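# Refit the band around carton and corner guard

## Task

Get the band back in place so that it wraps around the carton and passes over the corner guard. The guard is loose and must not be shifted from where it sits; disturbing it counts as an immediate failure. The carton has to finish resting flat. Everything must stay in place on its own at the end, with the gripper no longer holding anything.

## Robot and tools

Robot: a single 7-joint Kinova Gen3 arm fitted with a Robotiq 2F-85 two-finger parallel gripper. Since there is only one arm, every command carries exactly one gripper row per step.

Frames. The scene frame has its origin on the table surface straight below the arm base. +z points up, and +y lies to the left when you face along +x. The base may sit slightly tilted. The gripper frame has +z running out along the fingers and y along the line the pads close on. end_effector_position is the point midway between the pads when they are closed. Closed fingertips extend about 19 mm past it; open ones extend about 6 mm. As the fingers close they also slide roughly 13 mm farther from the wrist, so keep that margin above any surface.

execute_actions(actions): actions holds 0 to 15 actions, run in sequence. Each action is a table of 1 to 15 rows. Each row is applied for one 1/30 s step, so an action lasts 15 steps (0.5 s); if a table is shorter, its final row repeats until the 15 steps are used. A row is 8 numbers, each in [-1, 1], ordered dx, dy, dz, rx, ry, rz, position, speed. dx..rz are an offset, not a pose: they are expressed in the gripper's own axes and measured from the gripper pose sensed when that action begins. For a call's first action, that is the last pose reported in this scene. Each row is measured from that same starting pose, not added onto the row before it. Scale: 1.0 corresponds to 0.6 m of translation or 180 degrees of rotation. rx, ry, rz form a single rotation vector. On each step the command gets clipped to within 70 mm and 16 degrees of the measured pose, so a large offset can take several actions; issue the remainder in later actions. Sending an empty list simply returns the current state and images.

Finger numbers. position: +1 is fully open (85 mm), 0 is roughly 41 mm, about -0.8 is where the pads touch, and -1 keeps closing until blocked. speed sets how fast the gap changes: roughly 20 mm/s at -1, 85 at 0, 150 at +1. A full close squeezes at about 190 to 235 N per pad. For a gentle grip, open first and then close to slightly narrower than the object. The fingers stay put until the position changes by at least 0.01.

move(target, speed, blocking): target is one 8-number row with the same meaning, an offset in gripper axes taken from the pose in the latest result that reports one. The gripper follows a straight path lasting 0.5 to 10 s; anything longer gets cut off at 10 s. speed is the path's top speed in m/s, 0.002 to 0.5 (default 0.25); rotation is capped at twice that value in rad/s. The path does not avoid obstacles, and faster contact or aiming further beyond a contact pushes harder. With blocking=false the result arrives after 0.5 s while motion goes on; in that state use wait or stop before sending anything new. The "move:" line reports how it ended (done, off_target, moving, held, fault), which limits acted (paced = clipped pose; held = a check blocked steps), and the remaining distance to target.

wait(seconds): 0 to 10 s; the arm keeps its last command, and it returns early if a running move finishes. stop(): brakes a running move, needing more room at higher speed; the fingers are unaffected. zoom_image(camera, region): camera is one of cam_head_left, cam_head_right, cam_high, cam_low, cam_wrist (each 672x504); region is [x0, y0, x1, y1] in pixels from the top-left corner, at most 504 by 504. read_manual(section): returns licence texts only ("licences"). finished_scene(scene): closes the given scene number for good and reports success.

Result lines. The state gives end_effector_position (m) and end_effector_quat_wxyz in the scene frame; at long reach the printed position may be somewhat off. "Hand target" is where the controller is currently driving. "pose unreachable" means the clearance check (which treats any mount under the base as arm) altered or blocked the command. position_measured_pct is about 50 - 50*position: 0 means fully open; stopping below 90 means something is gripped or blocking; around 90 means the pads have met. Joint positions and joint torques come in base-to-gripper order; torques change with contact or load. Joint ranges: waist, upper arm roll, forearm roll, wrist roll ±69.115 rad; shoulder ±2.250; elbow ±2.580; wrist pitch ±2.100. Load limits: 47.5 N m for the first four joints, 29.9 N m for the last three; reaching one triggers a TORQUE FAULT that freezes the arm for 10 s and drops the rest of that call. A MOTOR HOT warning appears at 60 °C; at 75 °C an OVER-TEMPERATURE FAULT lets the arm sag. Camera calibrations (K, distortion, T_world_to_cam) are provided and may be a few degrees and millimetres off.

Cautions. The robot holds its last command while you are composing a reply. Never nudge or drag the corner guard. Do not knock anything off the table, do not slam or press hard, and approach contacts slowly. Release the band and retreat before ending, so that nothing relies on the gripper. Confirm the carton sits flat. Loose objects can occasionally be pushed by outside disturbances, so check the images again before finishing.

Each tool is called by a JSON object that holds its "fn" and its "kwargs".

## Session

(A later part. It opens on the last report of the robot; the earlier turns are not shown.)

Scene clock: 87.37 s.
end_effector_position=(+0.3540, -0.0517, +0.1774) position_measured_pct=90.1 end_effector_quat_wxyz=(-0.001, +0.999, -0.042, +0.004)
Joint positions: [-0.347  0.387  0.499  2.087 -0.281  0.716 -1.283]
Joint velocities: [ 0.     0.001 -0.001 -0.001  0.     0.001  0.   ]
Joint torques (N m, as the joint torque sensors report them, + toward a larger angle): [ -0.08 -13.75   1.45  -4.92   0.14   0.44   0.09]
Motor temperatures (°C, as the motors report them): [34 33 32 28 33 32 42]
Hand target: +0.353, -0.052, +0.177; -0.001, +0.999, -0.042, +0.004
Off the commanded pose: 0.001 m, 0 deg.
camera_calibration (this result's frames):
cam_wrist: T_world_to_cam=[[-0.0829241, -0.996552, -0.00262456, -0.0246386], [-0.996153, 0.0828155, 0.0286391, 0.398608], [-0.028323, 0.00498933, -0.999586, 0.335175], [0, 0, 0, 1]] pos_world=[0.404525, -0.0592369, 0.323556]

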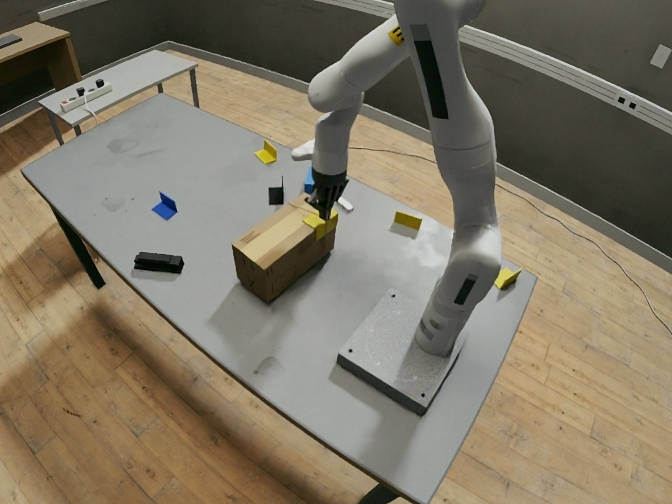

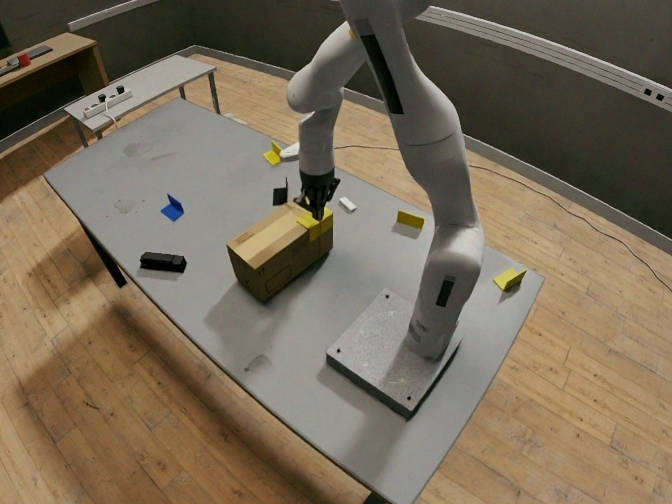

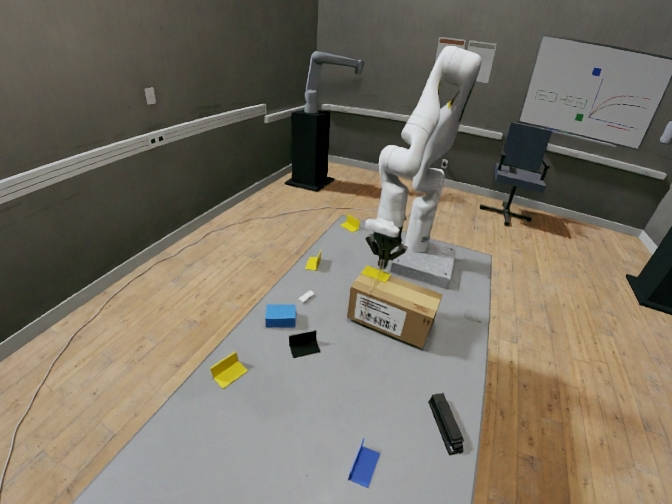

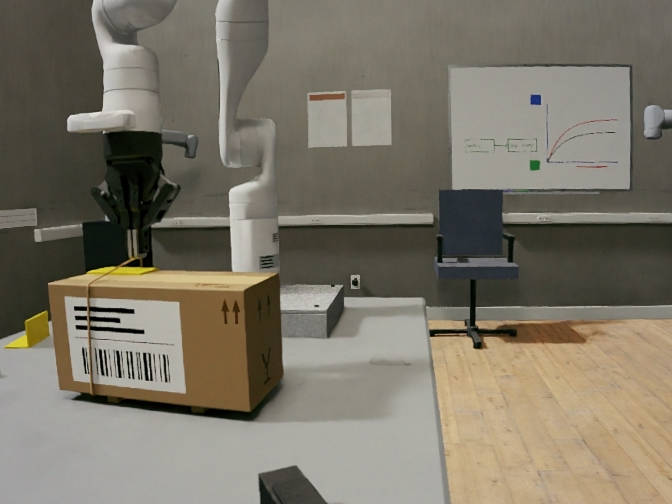

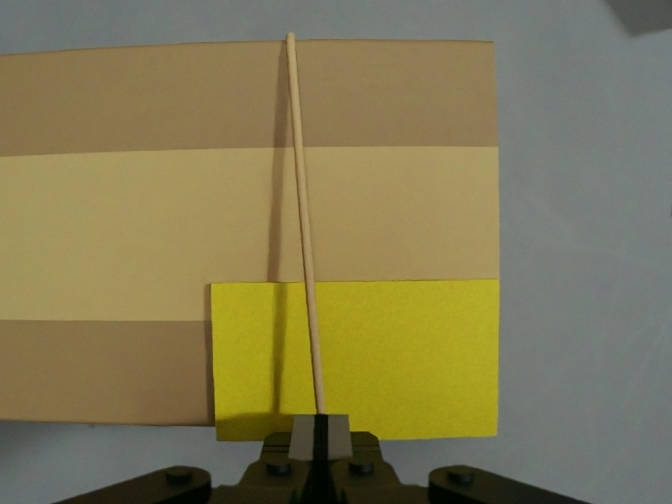

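{"fn": "move", "kwargs": {"target": [0.007,0.004,0.009,0,0,0,-0.83,-1], "speed": 0.02}}

{"fn": "move", "kwargs": {"target": [0,0,0.0102,0,0,0,-0.83,-1], "speed": 0.015}}

{"fn": "move", "kwargs": {"target": [0,0,0,0,0,0,-0.70,-1]}}

{"fn": "move", "kwargs": {"target": [0,0,-0.022,0,0,0,-0.70,-1], "speed": 0.03}}

Scene clock: 91.50 s.
end_effector_position=(+0.3583, -0.0543, +0.1721) position_measured_pct=90.1 end_effector_quat_wxyz=(-0.001, +0.999, -0.042, +0.004)
Joint positions: [-0.331  0.406  0.49   2.08  -0.293  0.705 -1.265]
Joint velocities: [ 0.001  0.003  0.001  0.    -0.    -0.001  0.001]
Joint torques (N m, as the joint torque sensors report them, + toward a larger angle): [  0.15 -13.49   1.75  -4.97   0.25   0.4   -0.02]
Motor temperatures (°C, as the motors report them): [34 33 32 28 33 32 42]
Hand target: +0.358, -0.054, +0.172; -0.001, +0.999, -0.042, +0.004
Off the commanded pose: 0.000 m, 0 deg.
move: done
camera_calibration (this result's frames):
cam_wrist: T_world_to_cam=[[-0.0825022, -0.996587, -0.00262402, -0.0270331], [-0.996206, 0.0823969, 0.0279958, 0.403408], [-0.027684, 0.00492378, -0.999605, 0.32973], [0, 0, 0, 1]] pos_world=[0.408776, -0.061804, 0.318235]

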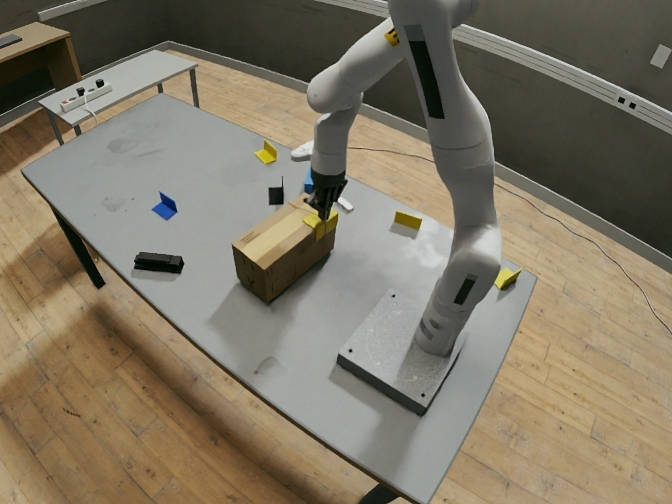

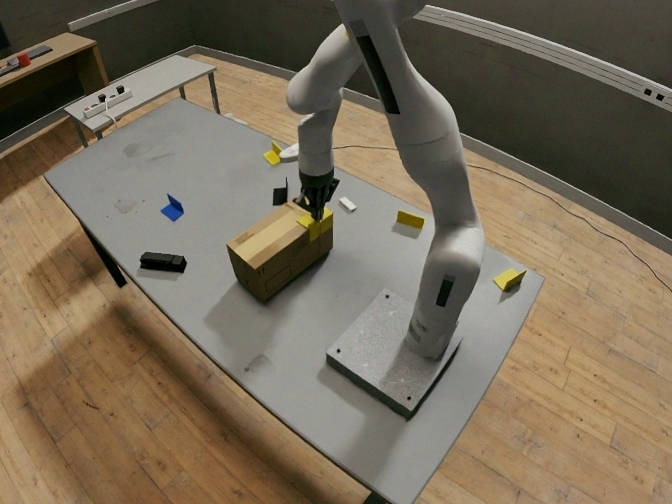

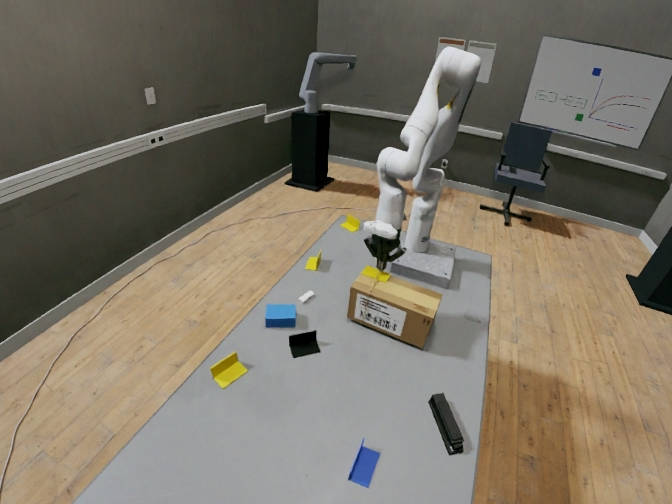

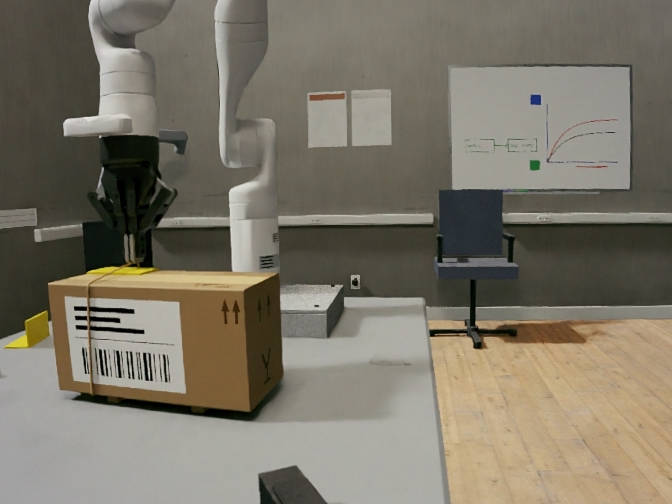

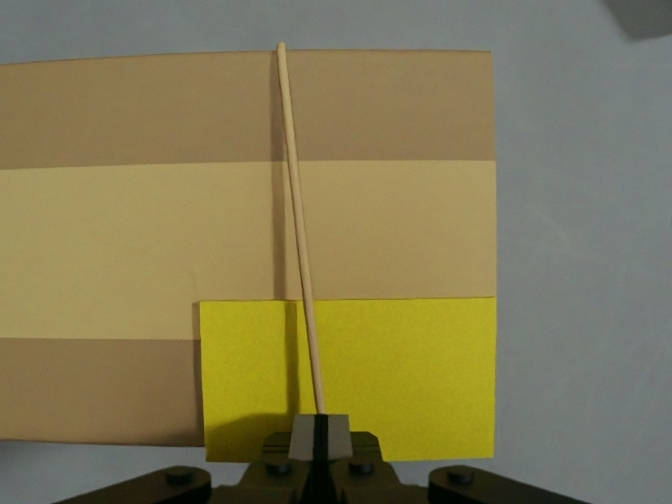

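Scene clock: 92.20 s.
end_effector_position=(+0.3585, -0.0542, +0.1660) position_measured_pct=90.1 end_effector_quat_wxyz=(-0.001, +0.999, -0.041, +0.005)
Joint positions: [-0.323  0.419  0.481  2.087 -0.305  0.685 -1.255]
Joint velocities: [-0.     0.001  0.     0.001 -0.001  0.001  0.001]
Joint torques (N m, as the joint torque sensors report them, + toward a larger angle): [  0.41 -13.54   1.49  -4.99   0.31   0.09  -0.02]
Motor temperatures (°C, as the motors report them): [34 33 32 28 33 32 42]
Hand target: +0.358, -0.054, +0.166; -0.001, +0.999, -0.042, +0.004
Off the commanded pose: 0.000 m, 0 deg.
move: done
camera_calibration (this result's frames):
cam_wrist: T_world_to_cam=[[-0.0823136, -0.996603, -0.00273372, -0.0270017], [-0.99623, 0.0822069, 0.027698, 0.403799], [-0.0273792, 0.00500333, -0.999613, 0.323579], [0, 0, 0, 1]] pos_world=[0.408913, -0.061724, 0.312195]

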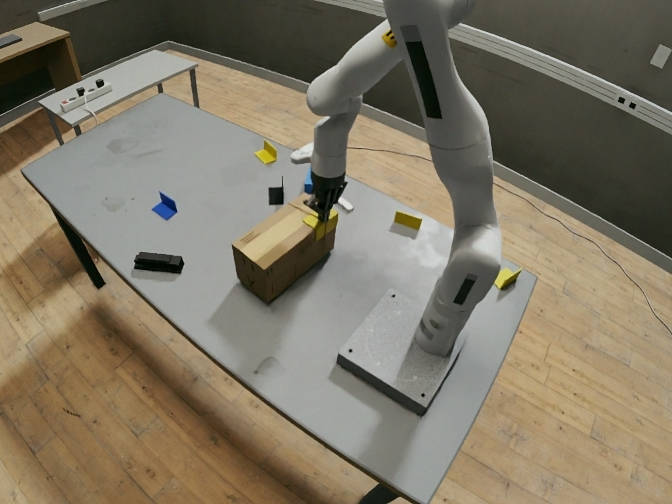

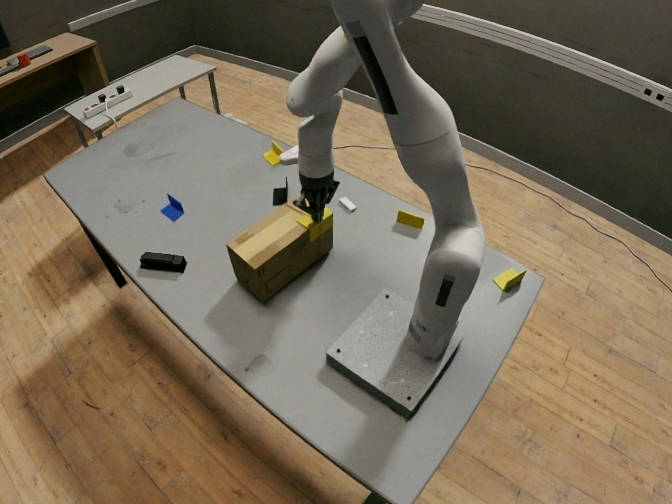

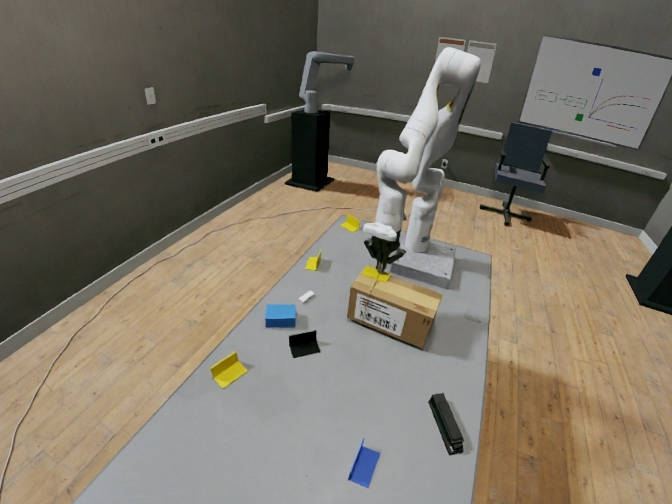

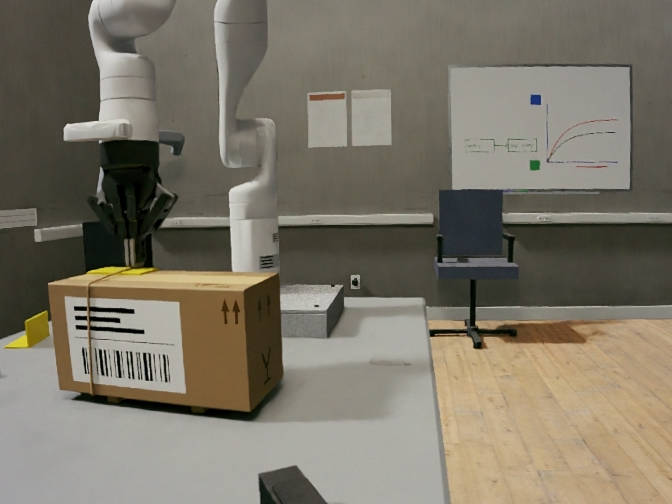

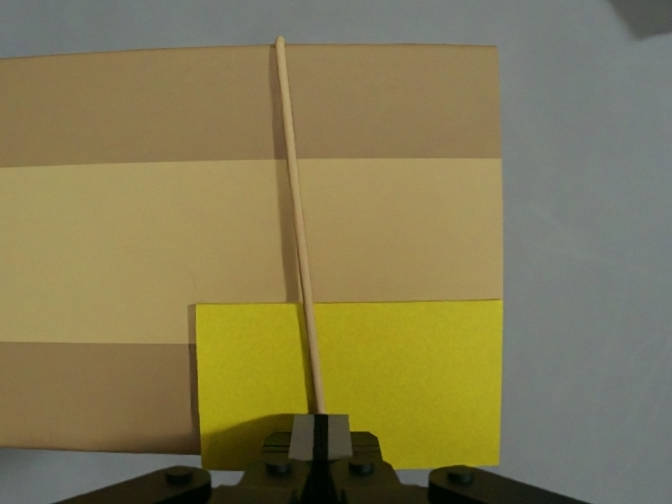

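Scene clock: 92.73 s.
end_effector_position=(+0.3585, -0.0542, +0.1660) position_measured_pct=84.9 end_effector_quat_wxyz=(-0.001, +0.999, -0.041, +0.005)
Joint positions: [-0.323  0.419  0.481  2.087 -0.305  0.685 -1.255]
Joint velocities: [-0.001  0.    -0.    -0.001  0.001  0.     0.   ]
Joint torques (N m, as the joint torque sensors report them, + toward a larger angle): [  0.06 -13.42   1.27  -5.13  -0.03   0.05   0.2 ]
Motor temperatures (°C, as the motors report them): [34 33 32 28 33 32 42]
Hand target: +0.358, -0.054, +0.166; -0.001, +0.999, -0.041, +0.005
Off the commanded pose: 0.000 m, 0 deg.
move: done
camera_calibration (this result's frames):
cam_wrist: T_world_to_cam=[[-0.0822741, -0.996606, -0.00275967, -0.0269841], [-0.996233, 0.0821665, 0.0277279, 0.403785], [-0.027407, 0.00503056, -0.999612, 0.323582], [0, 0, 0, 1]] pos_world=[0.408912, -0.061698, 0.312186]

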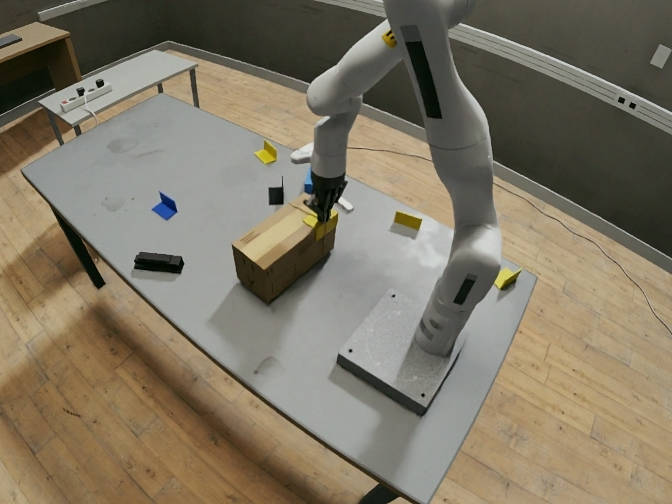

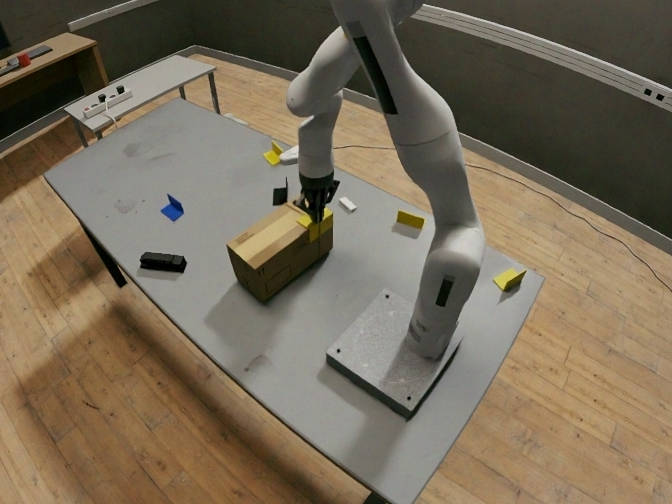

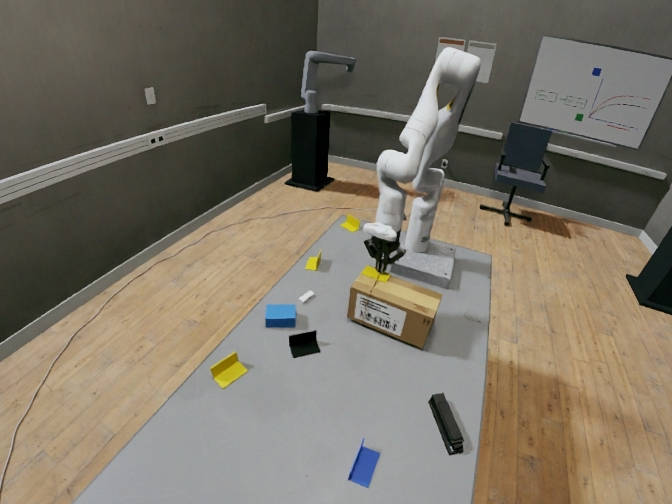

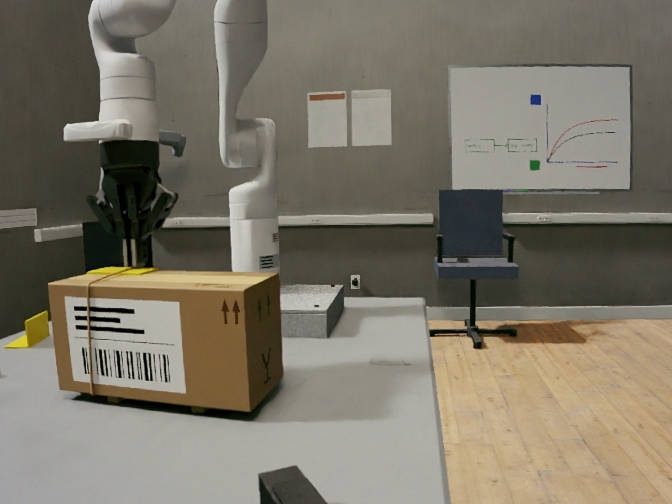

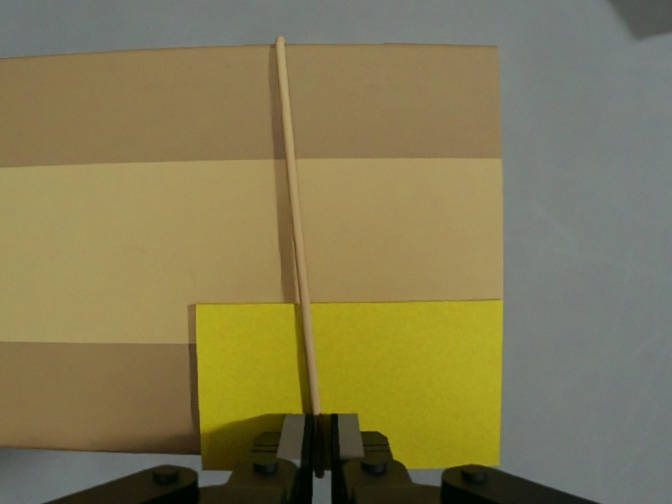

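Scene clock: 93.43 s.
end_effector_position=(+0.3582, -0.0544, +0.1791) position_measured_pct=84.9 end_effector_quat_wxyz=(-0.000, +0.999, -0.042, +0.004)
Joint positions: [-0.34   0.392  0.499  2.071 -0.281  0.727 -1.277]
Joint velocities: [-0.002 -0.004 -0.002  0.     0.    -0.    -0.001]
Joint torques (N m, as the joint torque sensors report them, + toward a larger angle): [ -0.32 -13.26   1.49  -5.56  -0.09  -0.07   0.23]
Motor temperatures (°C, as the motors report them): [34 33 32 28 33 32 42]
Hand target: +0.358, -0.054, +0.179; -0.001, +0.999, -0.041, +0.005
Off the commanded pose: 0.000 m, 0 deg.
move: done
camera_calibration (this result's frames):
cam_wrist: T_world_to_cam=[[-0.0826327, -0.996577, -0.00248159, -0.0270689], [-0.996193, 0.082531, 0.0280582, 0.40315], [-0.0277574, 0.00479067, -0.999603, 0.336773], [0, 0, 0, 1]] pos_world=[0.408727, -0.061862, 0.325261]

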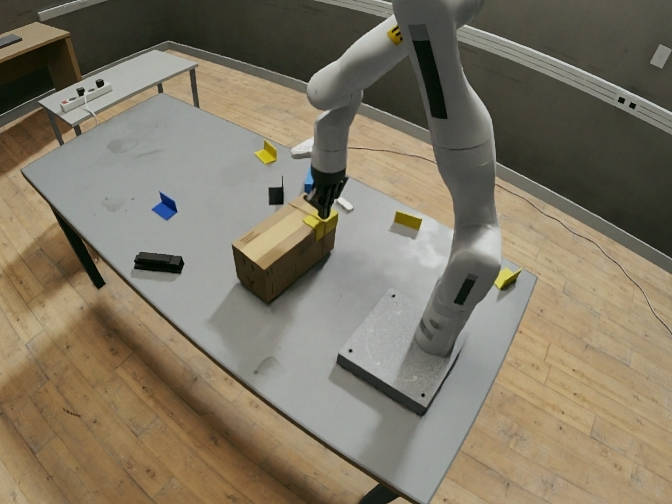

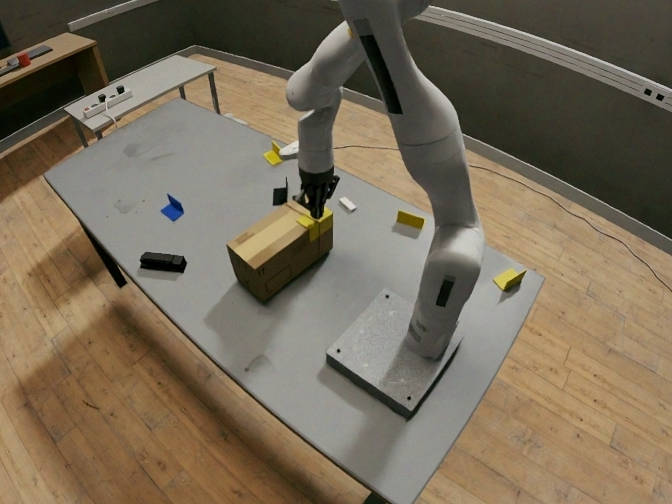

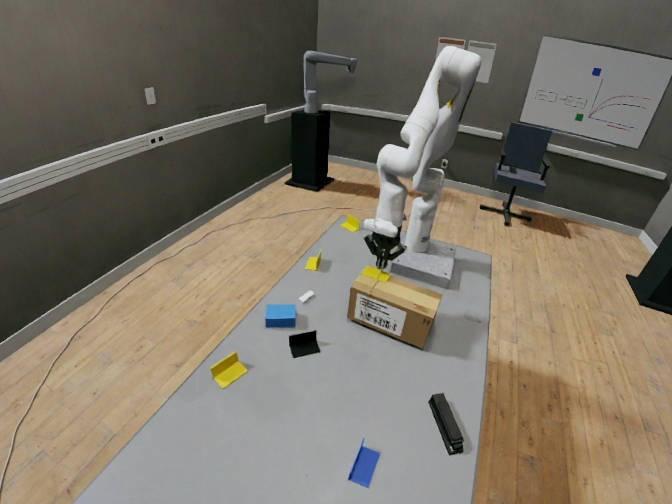

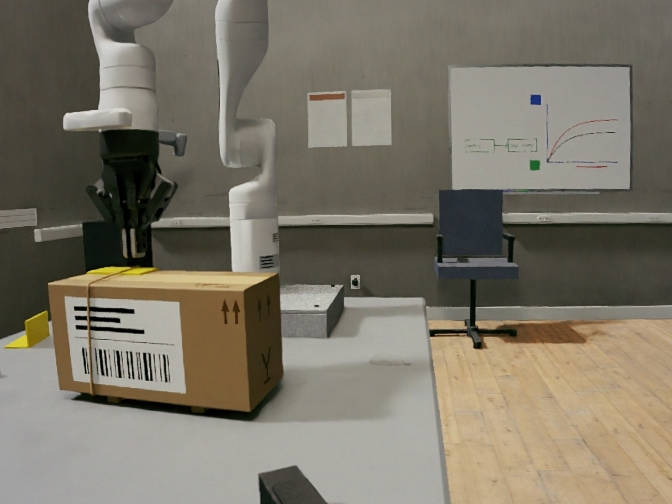

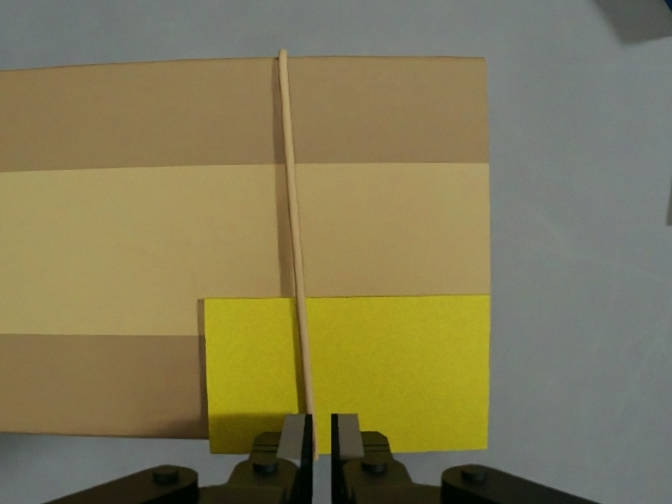

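{"fn": "move", "kwargs": {"target": [0.172,-0.0165,0,0,0,0,-0.6,-1], "speed": 0.1}}

Scene clock: 96.57 s.
end_effector_position=(+0.4619, -0.0535, +0.1805) position_measured_pct=80.2 end_effector_quat_wxyz=(-0.000, +0.999, -0.042, +0.005)
Joint positions: [-0.291  0.579  0.471  1.733 -0.326  0.891 -1.296]
Joint velocities: [ 0.002  0.006  0.    -0.001  0.     0.002 -0.   ]
Joint torques (N m, as the joint torque sensors report them, + toward a larger angle): [ -0.28 -18.18   2.11  -6.27  -0.06   0.02   0.12]
Motor temperatures (°C, as the motors report them): [34 33 32 28 33 32 42]
Hand target: +0.462, -0.054, +0.180; -0.000, +0.999, -0.042, +0.004
Off the commanded pose: 0.001 m, 0 deg.
move: done
camera_calibration (this result's frames):
cam_wrist: T_world_to_cam=[[-0.0827317, -0.996569, -0.00247579, -0.0175229], [-0.996199, 0.0826325, 0.0275748, 0.506391], [-0.0272756, 0.00474768, -0.999617, 0.340837], [0, 0, 0, 1]] pos_world=[0.512313, -0.0609253, 0.326699]

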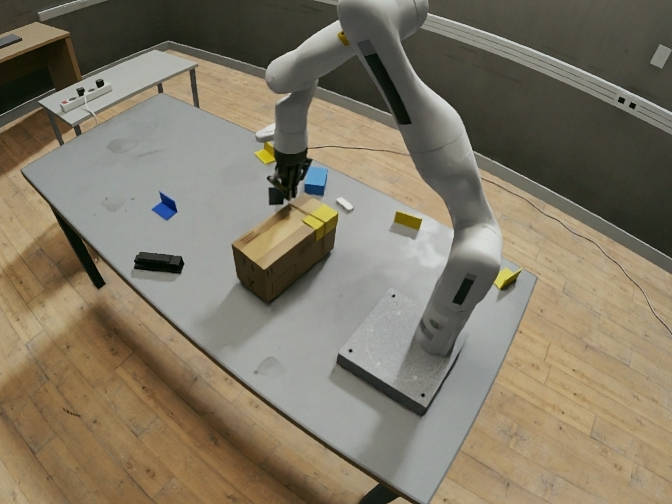

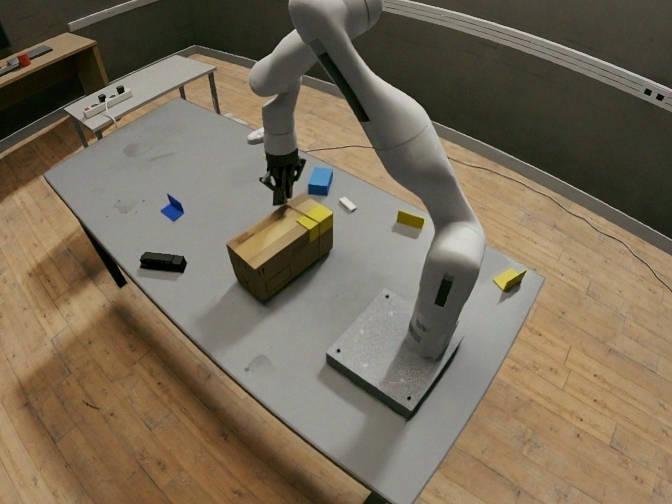

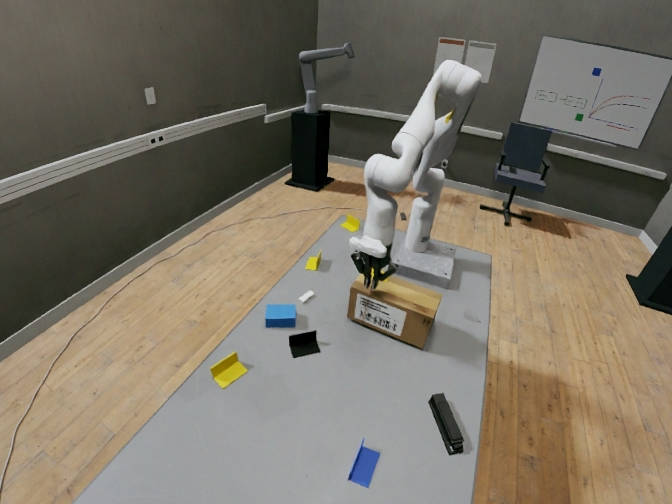

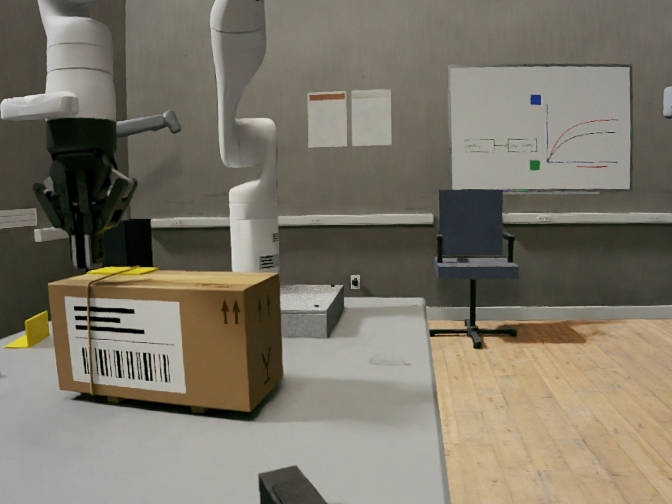

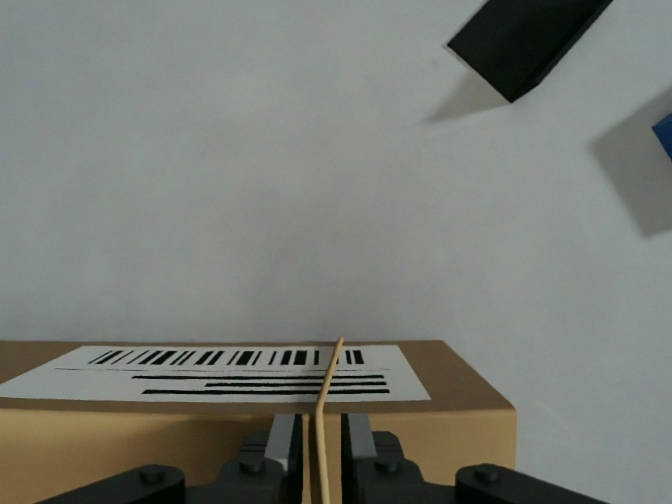

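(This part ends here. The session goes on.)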